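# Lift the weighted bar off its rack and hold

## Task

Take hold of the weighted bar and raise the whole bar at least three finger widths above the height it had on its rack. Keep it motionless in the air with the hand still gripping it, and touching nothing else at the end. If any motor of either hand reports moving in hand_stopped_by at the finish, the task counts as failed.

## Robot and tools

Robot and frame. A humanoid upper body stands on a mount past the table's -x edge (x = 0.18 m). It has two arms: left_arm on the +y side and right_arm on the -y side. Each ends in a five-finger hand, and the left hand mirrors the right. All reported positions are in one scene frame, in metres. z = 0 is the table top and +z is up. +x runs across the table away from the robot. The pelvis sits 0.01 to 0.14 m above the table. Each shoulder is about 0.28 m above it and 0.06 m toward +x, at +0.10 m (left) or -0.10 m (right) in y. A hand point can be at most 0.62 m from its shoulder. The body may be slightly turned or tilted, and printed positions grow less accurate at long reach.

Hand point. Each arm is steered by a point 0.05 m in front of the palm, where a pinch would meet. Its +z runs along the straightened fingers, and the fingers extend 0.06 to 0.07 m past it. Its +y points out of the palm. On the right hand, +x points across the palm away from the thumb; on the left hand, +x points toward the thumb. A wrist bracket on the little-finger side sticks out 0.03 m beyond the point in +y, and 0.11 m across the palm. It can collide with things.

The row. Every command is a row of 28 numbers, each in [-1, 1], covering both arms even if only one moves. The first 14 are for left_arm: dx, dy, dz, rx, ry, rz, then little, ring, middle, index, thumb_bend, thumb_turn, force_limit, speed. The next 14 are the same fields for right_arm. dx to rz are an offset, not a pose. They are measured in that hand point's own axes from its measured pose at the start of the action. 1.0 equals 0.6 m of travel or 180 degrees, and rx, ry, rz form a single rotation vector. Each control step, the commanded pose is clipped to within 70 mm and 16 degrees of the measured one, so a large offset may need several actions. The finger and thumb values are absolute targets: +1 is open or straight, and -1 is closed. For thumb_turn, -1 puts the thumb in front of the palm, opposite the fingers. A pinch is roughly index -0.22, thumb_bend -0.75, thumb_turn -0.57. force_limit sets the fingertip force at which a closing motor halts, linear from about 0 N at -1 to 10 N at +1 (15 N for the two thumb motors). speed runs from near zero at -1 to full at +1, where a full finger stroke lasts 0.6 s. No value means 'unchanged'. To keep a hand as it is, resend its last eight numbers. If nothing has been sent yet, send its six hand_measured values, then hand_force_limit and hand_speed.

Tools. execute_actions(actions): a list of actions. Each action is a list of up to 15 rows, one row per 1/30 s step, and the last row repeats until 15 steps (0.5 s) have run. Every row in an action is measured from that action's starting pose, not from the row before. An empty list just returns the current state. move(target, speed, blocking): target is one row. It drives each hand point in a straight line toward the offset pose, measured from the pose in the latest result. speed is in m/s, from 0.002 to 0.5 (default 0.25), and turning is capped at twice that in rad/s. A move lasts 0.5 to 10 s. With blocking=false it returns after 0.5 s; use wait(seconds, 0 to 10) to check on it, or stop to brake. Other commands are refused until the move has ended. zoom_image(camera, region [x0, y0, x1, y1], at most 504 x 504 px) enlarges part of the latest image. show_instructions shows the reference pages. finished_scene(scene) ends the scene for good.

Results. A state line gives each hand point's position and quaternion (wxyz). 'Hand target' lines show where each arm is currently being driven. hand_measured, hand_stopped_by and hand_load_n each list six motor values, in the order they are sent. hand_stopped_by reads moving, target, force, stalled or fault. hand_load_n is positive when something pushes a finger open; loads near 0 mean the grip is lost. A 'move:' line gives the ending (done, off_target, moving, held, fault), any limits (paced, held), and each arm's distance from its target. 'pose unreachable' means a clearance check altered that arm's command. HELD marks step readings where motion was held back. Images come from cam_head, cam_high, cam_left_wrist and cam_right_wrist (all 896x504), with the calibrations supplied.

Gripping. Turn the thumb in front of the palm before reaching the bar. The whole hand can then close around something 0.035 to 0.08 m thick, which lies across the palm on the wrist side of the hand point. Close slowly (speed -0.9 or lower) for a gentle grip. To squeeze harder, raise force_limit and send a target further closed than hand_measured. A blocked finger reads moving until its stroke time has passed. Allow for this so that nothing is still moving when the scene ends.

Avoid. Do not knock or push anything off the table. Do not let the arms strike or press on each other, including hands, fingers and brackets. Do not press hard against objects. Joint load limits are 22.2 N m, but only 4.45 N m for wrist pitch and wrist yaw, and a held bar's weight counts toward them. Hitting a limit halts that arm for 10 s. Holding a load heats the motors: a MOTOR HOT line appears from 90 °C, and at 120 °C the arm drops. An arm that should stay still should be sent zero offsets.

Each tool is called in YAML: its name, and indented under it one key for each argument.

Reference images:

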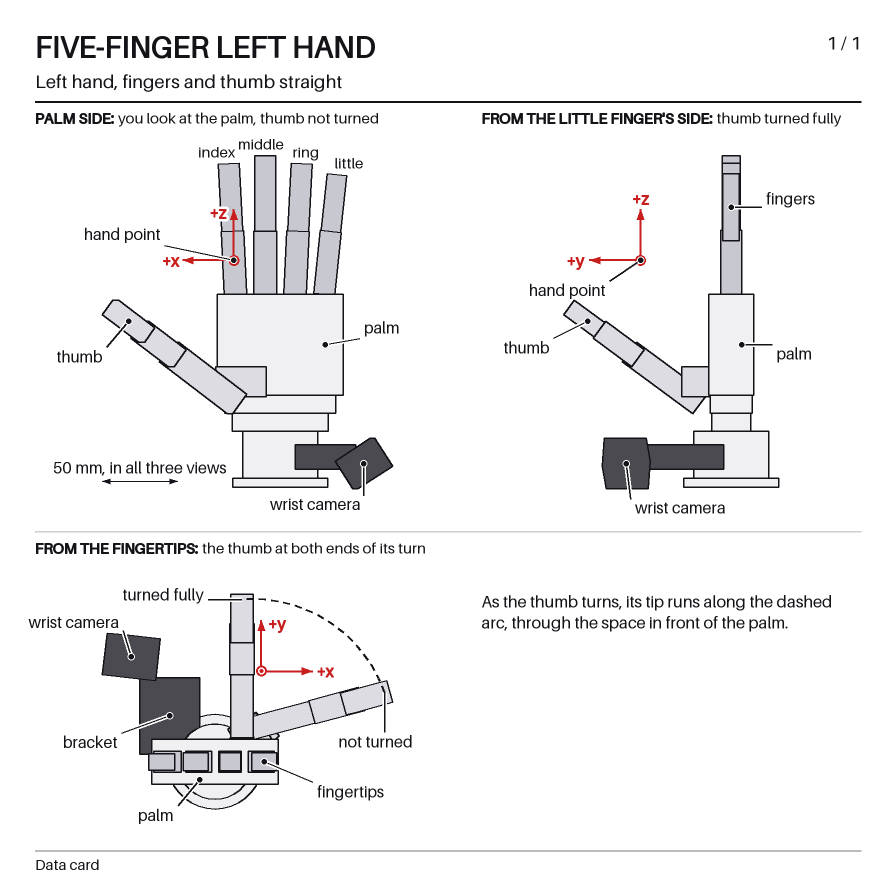

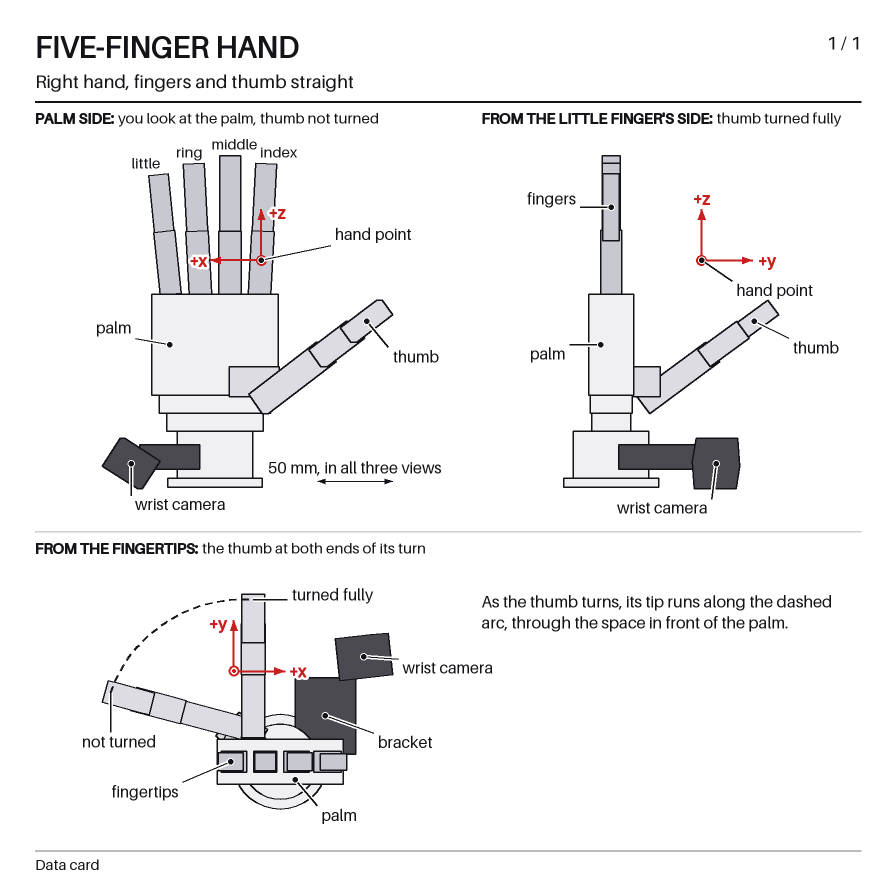

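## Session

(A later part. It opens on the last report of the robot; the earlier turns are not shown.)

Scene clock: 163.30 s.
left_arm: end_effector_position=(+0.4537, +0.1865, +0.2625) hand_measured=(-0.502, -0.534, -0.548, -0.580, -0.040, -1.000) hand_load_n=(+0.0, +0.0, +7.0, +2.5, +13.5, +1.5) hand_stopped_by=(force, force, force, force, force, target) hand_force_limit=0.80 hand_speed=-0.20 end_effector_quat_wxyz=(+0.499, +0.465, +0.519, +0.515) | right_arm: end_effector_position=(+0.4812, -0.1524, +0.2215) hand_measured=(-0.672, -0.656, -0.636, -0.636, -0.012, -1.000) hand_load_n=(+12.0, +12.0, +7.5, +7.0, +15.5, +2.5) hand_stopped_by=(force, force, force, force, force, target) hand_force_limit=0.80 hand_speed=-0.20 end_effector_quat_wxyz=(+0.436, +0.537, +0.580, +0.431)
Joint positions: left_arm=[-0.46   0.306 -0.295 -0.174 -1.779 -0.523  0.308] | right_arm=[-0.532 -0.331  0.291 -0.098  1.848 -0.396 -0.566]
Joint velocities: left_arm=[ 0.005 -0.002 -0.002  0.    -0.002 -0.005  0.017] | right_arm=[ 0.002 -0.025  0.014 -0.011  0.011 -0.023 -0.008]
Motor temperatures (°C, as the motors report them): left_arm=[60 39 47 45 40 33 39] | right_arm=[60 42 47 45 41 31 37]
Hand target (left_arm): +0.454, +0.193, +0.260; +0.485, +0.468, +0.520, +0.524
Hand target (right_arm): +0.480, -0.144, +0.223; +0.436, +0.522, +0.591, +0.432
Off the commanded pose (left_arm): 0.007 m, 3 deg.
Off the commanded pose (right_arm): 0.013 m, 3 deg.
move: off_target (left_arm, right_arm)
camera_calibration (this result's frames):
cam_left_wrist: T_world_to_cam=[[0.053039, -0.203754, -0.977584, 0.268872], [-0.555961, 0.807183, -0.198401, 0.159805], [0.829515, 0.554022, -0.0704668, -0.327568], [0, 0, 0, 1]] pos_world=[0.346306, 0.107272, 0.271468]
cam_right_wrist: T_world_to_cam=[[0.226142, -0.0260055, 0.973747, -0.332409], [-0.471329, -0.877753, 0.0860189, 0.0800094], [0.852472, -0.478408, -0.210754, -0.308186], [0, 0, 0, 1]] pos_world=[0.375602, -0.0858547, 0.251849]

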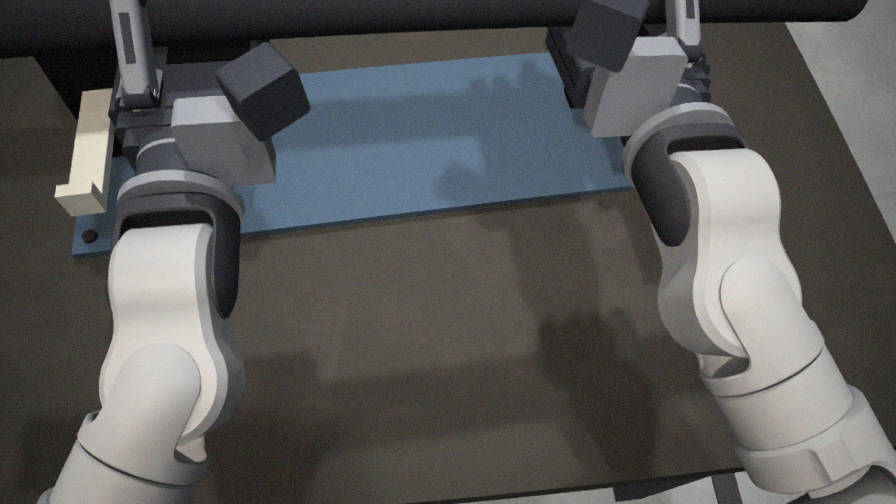

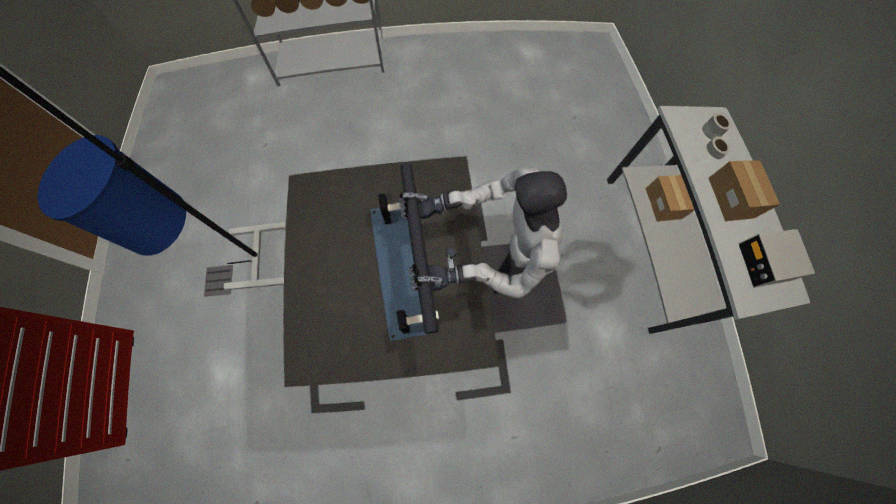

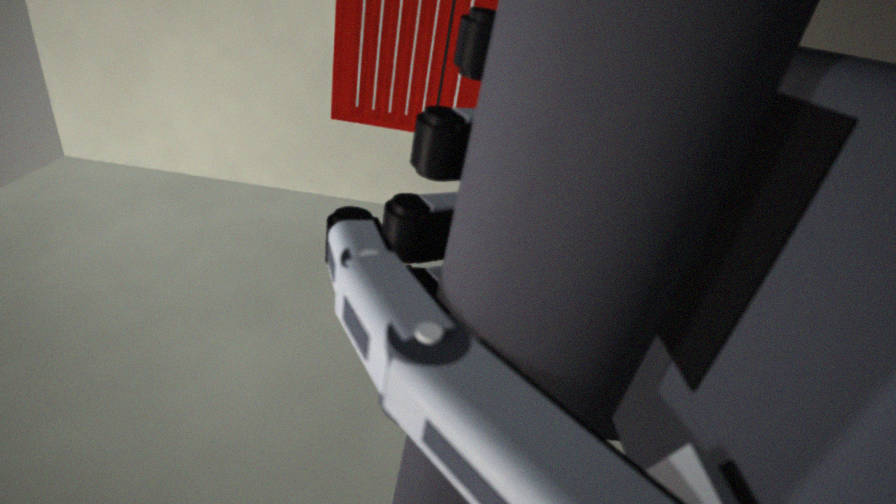

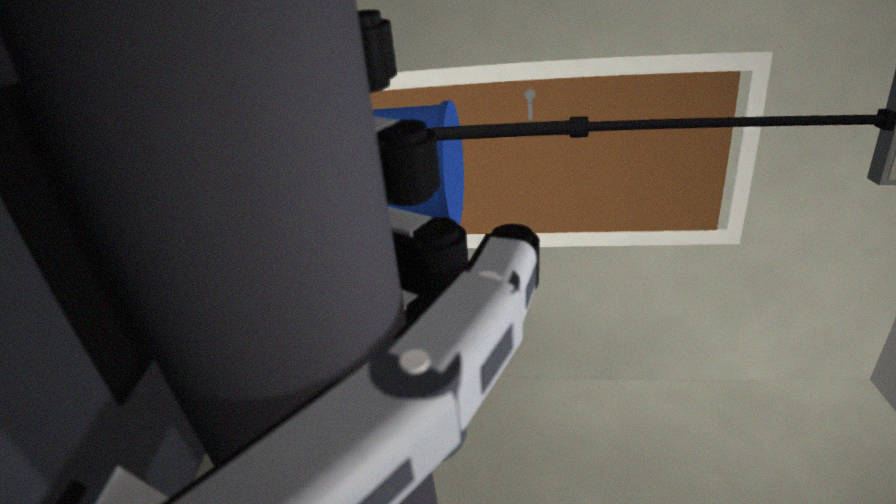

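execute_actions:
  actions:
    - [[0.002,0,0,0,0,0,-0.95,-0.95,-0.95,-0.95,-1,-1,0.8,-0.7,0.002,0,0,0,0,0,-1,-1,-1,-1,-1,-1,0.8,-0.2]]
    - [[0,0,0,0,0,0,-0.95,-0.95,-0.95,-0.95,-1,-1,0.8,-0.7,0,0,0,0,0,0,-1,-1,-1,-1,-1,-1,0.8,-0.2]]

wait:
  seconds: 2

Scene clock: 169.00 s.
left_arm: end_effector_position=(+0.4537, +0.1872, +0.2626) hand_measured=(-0.598, -0.594, -0.558, -0.604, -0.040, -1.000) hand_load_n=(+8.5, +9.0, +10.0, +6.5, +14.5, +1.5) hand_stopped_by=(force, force, force, force, force, target) hand_force_limit=0.80 hand_speed=-0.70 end_effector_quat_wxyz=(+0.500, +0.465, +0.519, +0.515) | right_arm: end_effector_position=(+0.4810, -0.1518, +0.2211) hand_measured=(-0.672, -0.656, -0.636, -0.636, -0.012, -1.000) hand_load_n=(+11.0, +11.5, +7.5, +8.0, +15.5, +3.0) hand_stopped_by=(force, force, force, force, force, target) hand_force_limit=0.80 hand_speed=-0.20 end_effector_quat_wxyz=(+0.435, +0.538, +0.579, +0.431)
Joint positions: left_arm=[-0.459  0.307 -0.292 -0.174 -1.781 -0.521  0.307] | right_arm=[-0.533 -0.329  0.295 -0.098  1.848 -0.402 -0.567]
Joint velocities: left_arm=[-0.017 -0.012 -0.005  0.     0.005  0.     0.   ] | right_arm=[ 0.009 -0.006  0.011  0.     0.003  0.     0.   ]
Motor temperatures (°C, as the motors report them): left_arm=[70 39 48 49 40 34 48] | right_arm=[66 42 48 48 41 31 44]
Hand target (left_arm): +0.454, +0.187, +0.263; +0.500, +0.465, +0.519, +0.515
Hand target (right_arm): +0.481, -0.152, +0.221; +0.435, +0.538, +0.579, +0.431
Off the commanded pose (left_arm): 0.000 m, 0 deg.
Off the commanded pose (right_arm): 0.000 m, 0 deg.
Step readings (end_effector_position; steps 1 to 15: 1st action; 16 to 30: 2nd action):
0: left_arm (+0.4537, +0.1866, +0.2623) | right_arm (+0.4811, -0.1523, +0.2214)
1: left_arm (+0.4537, +0.1866, +0.2623) | right_arm (+0.4811, -0.1523, +0.2213)
2: left_arm (+0.4537, +0.1866, +0.2623) | right_arm (+0.4811, -0.1524, +0.2213)
4: left_arm (+0.4537, +0.1858, +0.2627) | right_arm (+0.4810, -0.1531, +0.2212)
8: left_arm (+0.4537, +0.1867, +0.2627) | right_arm (+0.4810, -0.1523, +0.2211)
15: left_arm (+0.4537, +0.1872, +0.2626) | right_arm (+0.4810, -0.1518, +0.2211)
16: left_arm (+0.4537, +0.1872, +0.2626) | right_arm (+0.4810, -0.1518, +0.2211)
17: left_arm (+0.4537, +0.1872, +0.2626) | right_arm (+0.4810, -0.1518, +0.2211)
19: left_arm (+0.4537, +0.1872, +0.2626) | right_arm (+0.4810, -0.1518, +0.2211)
23: left_arm (+0.4537, +0.1872, +0.2626) | right_arm (+0.4810, -0.1518, +0.2211)
30: end_effector_position above
camera_calibration (this result's frames):
cam_left_wrist: T_world_to_cam=[[0.0534698, -0.204241, -0.977459, 0.268963], [-0.556082, 0.806944, -0.199031, 0.159537], [0.829406, 0.55419, -0.0704276, -0.327867], [0, 0, 0, 1]] pos_world=[0.346269, 0.107896, 0.271562]
cam_right_wrist: T_world_to_cam=[[0.226992, -0.0287462, 0.973472, -0.33271], [-0.472336, -0.877385, 0.0842293, 0.081429], [0.851689, -0.478925, -0.212737, -0.307108], [0, 0, 0, 1]] pos_world=[0.375545, -0.0852015, 0.251692]

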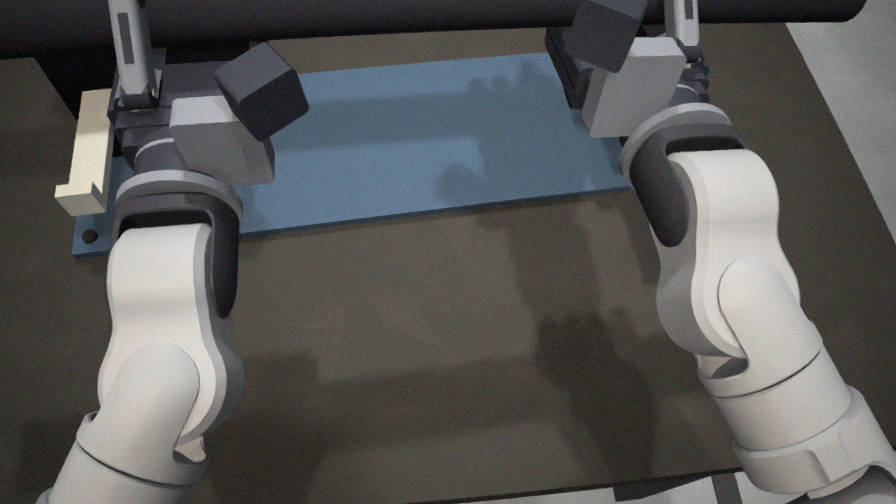

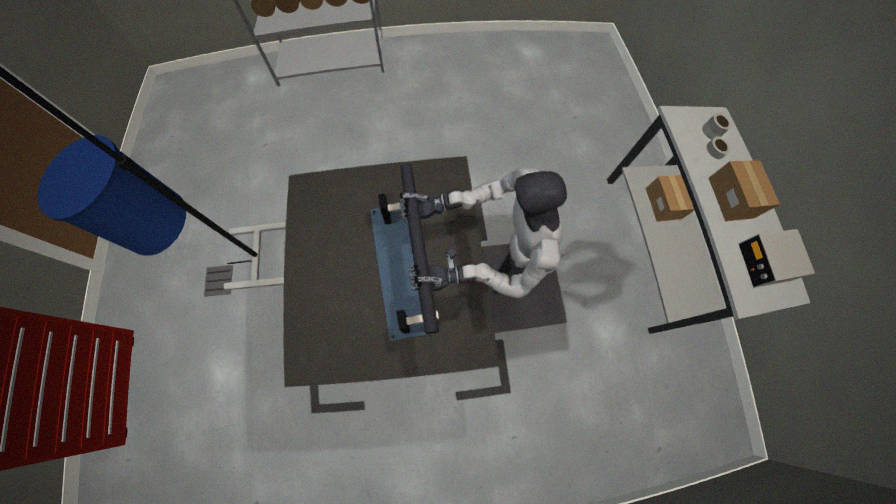

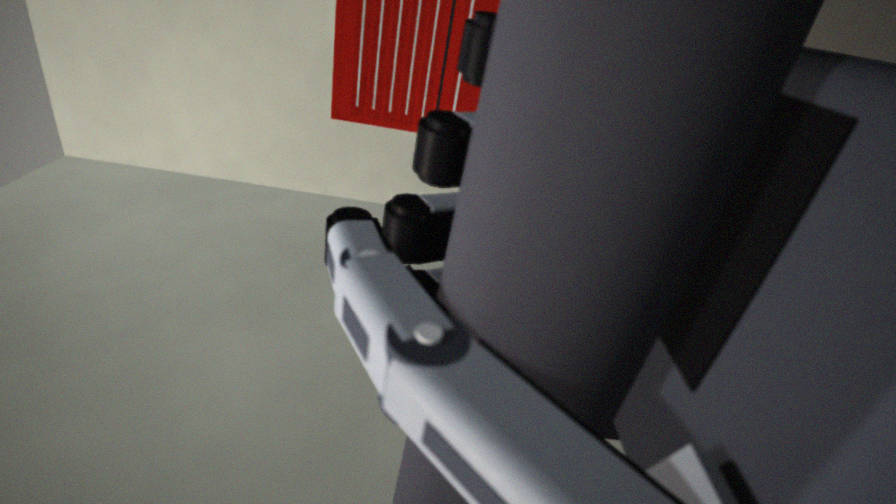

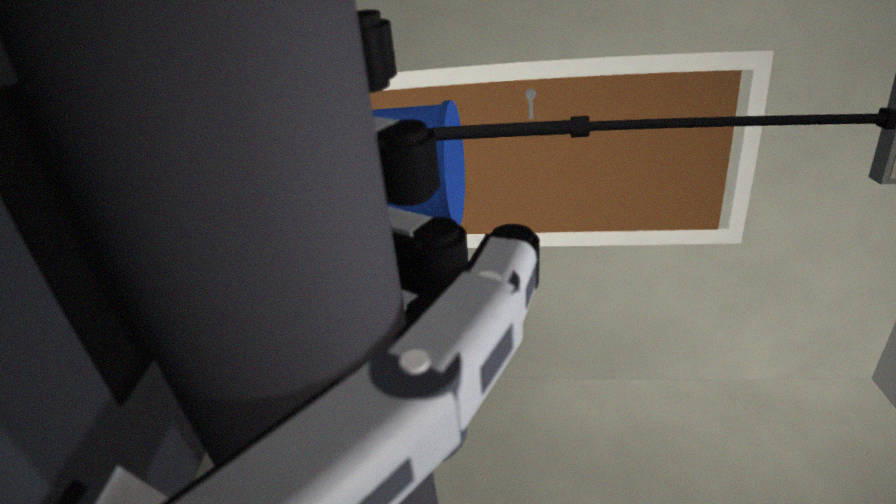

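Scene clock: 171.00 s.
left_arm: end_effector_position=(+0.4537, +0.1872, +0.2626) hand_measured=(-0.598, -0.594, -0.558, -0.604, -0.040, -1.000) hand_load_n=(+8.5, +9.0, +10.0, +6.5, +14.5, +1.5) hand_stopped_by=(force, force, force, force, force, target) hand_force_limit=0.80 hand_speed=-0.70 end_effector_quat_wxyz=(+0.500, +0.465, +0.519, +0.515) | right_arm: end_effector_position=(+0.4810, -0.1518, +0.2211) hand_measured=(-0.672, -0.656, -0.636, -0.636, -0.012, -1.000) hand_load_n=(+11.0, +11.5, +7.5, +8.0, +15.5, +3.0) hand_stopped_by=(force, force, force, force, force, target) hand_force_limit=0.80 hand_speed=-0.20 end_effector_quat_wxyz=(+0.435, +0.538, +0.579, +0.431)
Joint positions: left_arm=[-0.459  0.307 -0.292 -0.174 -1.781 -0.521  0.307] | right_arm=[-0.533 -0.329  0.295 -0.098  1.848 -0.402 -0.567]
Joint velocities: left_arm=[ 0.    -0.006 -0.005  0.005  0.003  0.     0.   ] | right_arm=[ 0.002  0.     0.005  0.003 -0.008  0.     0.   ]
Motor temperatures (°C, as the motors report them): left_arm=[72 39 48 50 40 34 52] | right_arm=[67 42 48 49 41 31 46]
Hand target (left_arm): +0.454, +0.187, +0.263; +0.500, +0.465, +0.519, +0.515
Hand target (right_arm): +0.481, -0.152, +0.221; +0.435, +0.538, +0.579, +0.431
Off the commanded pose (left_arm): 0.000 m, 0 deg.
Off the commanded pose (right_arm): 0.000 m, 0 deg.
wait: 2.00 s; at rest by 0.17 s
camera_calibration (this result's frames):
cam_left_wrist: T_world_to_cam=[[0.0534698, -0.204241, -0.977459, 0.268963], [-0.556082, 0.806944, -0.199031, 0.159537], [0.829406, 0.55419, -0.0704277, -0.327867], [0, 0, 0, 1]] pos_world=[0.346269, 0.107896, 0.271562]
cam_right_wrist: T_world_to_cam=[[0.226992, -0.0287464, 0.973472, -0.33271], [-0.472336, -0.877385, 0.0842294, 0.0814292], [0.851688, -0.478925, -0.212738, -0.307108], [0, 0, 0, 1]] pos_world=[0.375545, -0.0852016, 0.251692]

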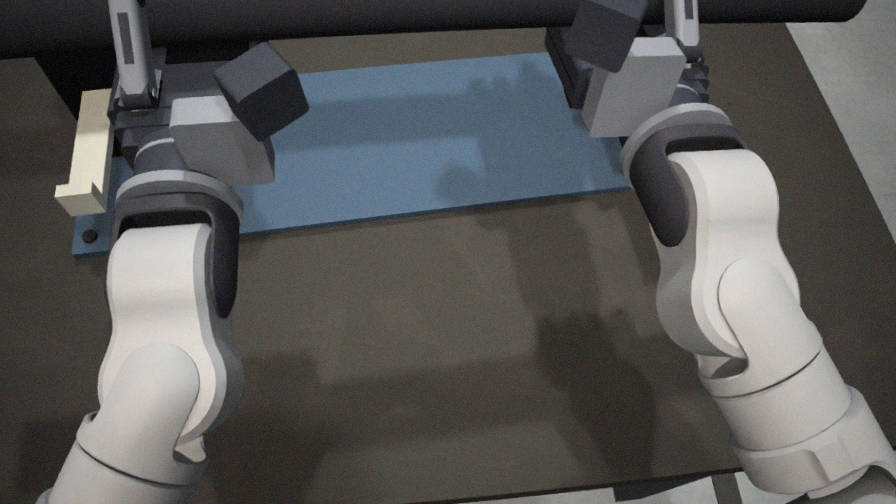

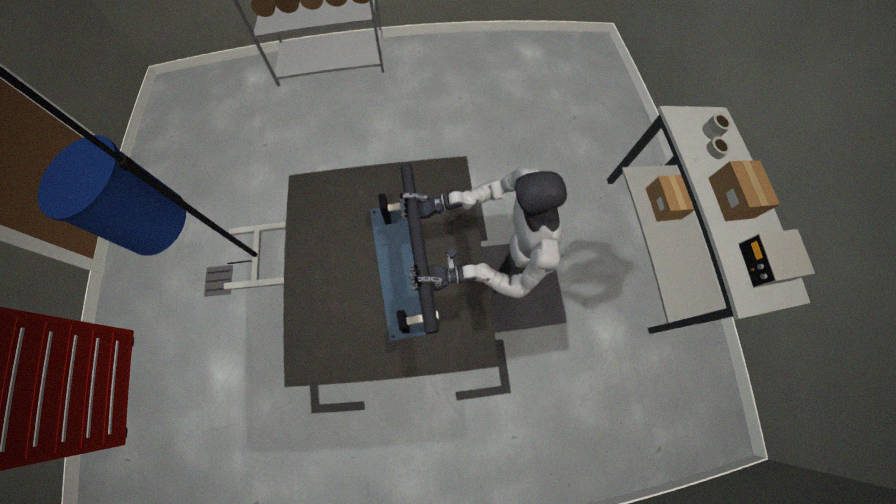

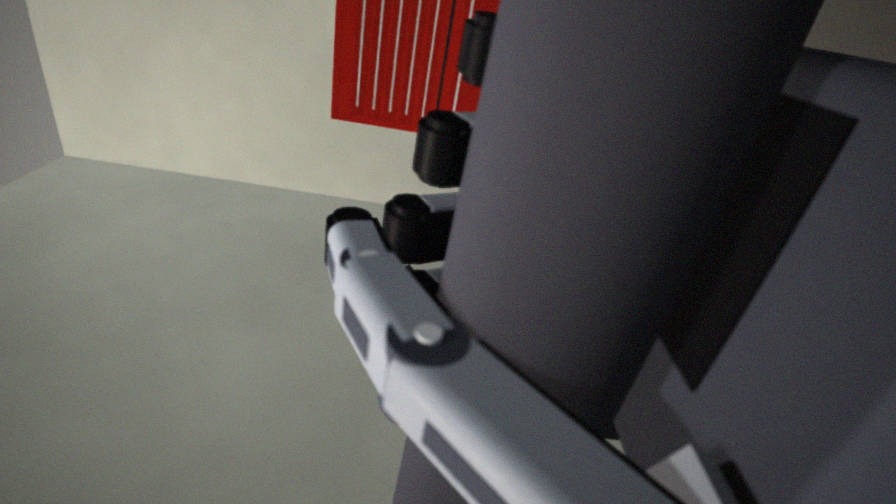

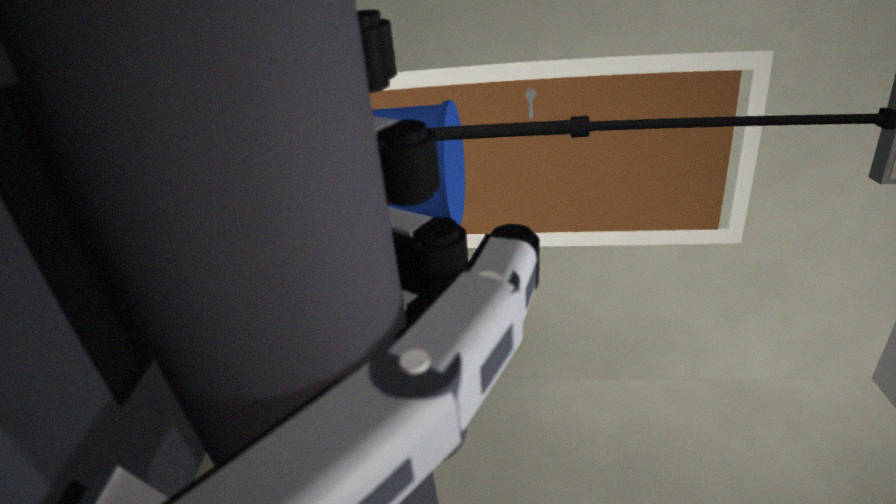

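finished_scene:
  scene: 1

The scene is finished: the task was done.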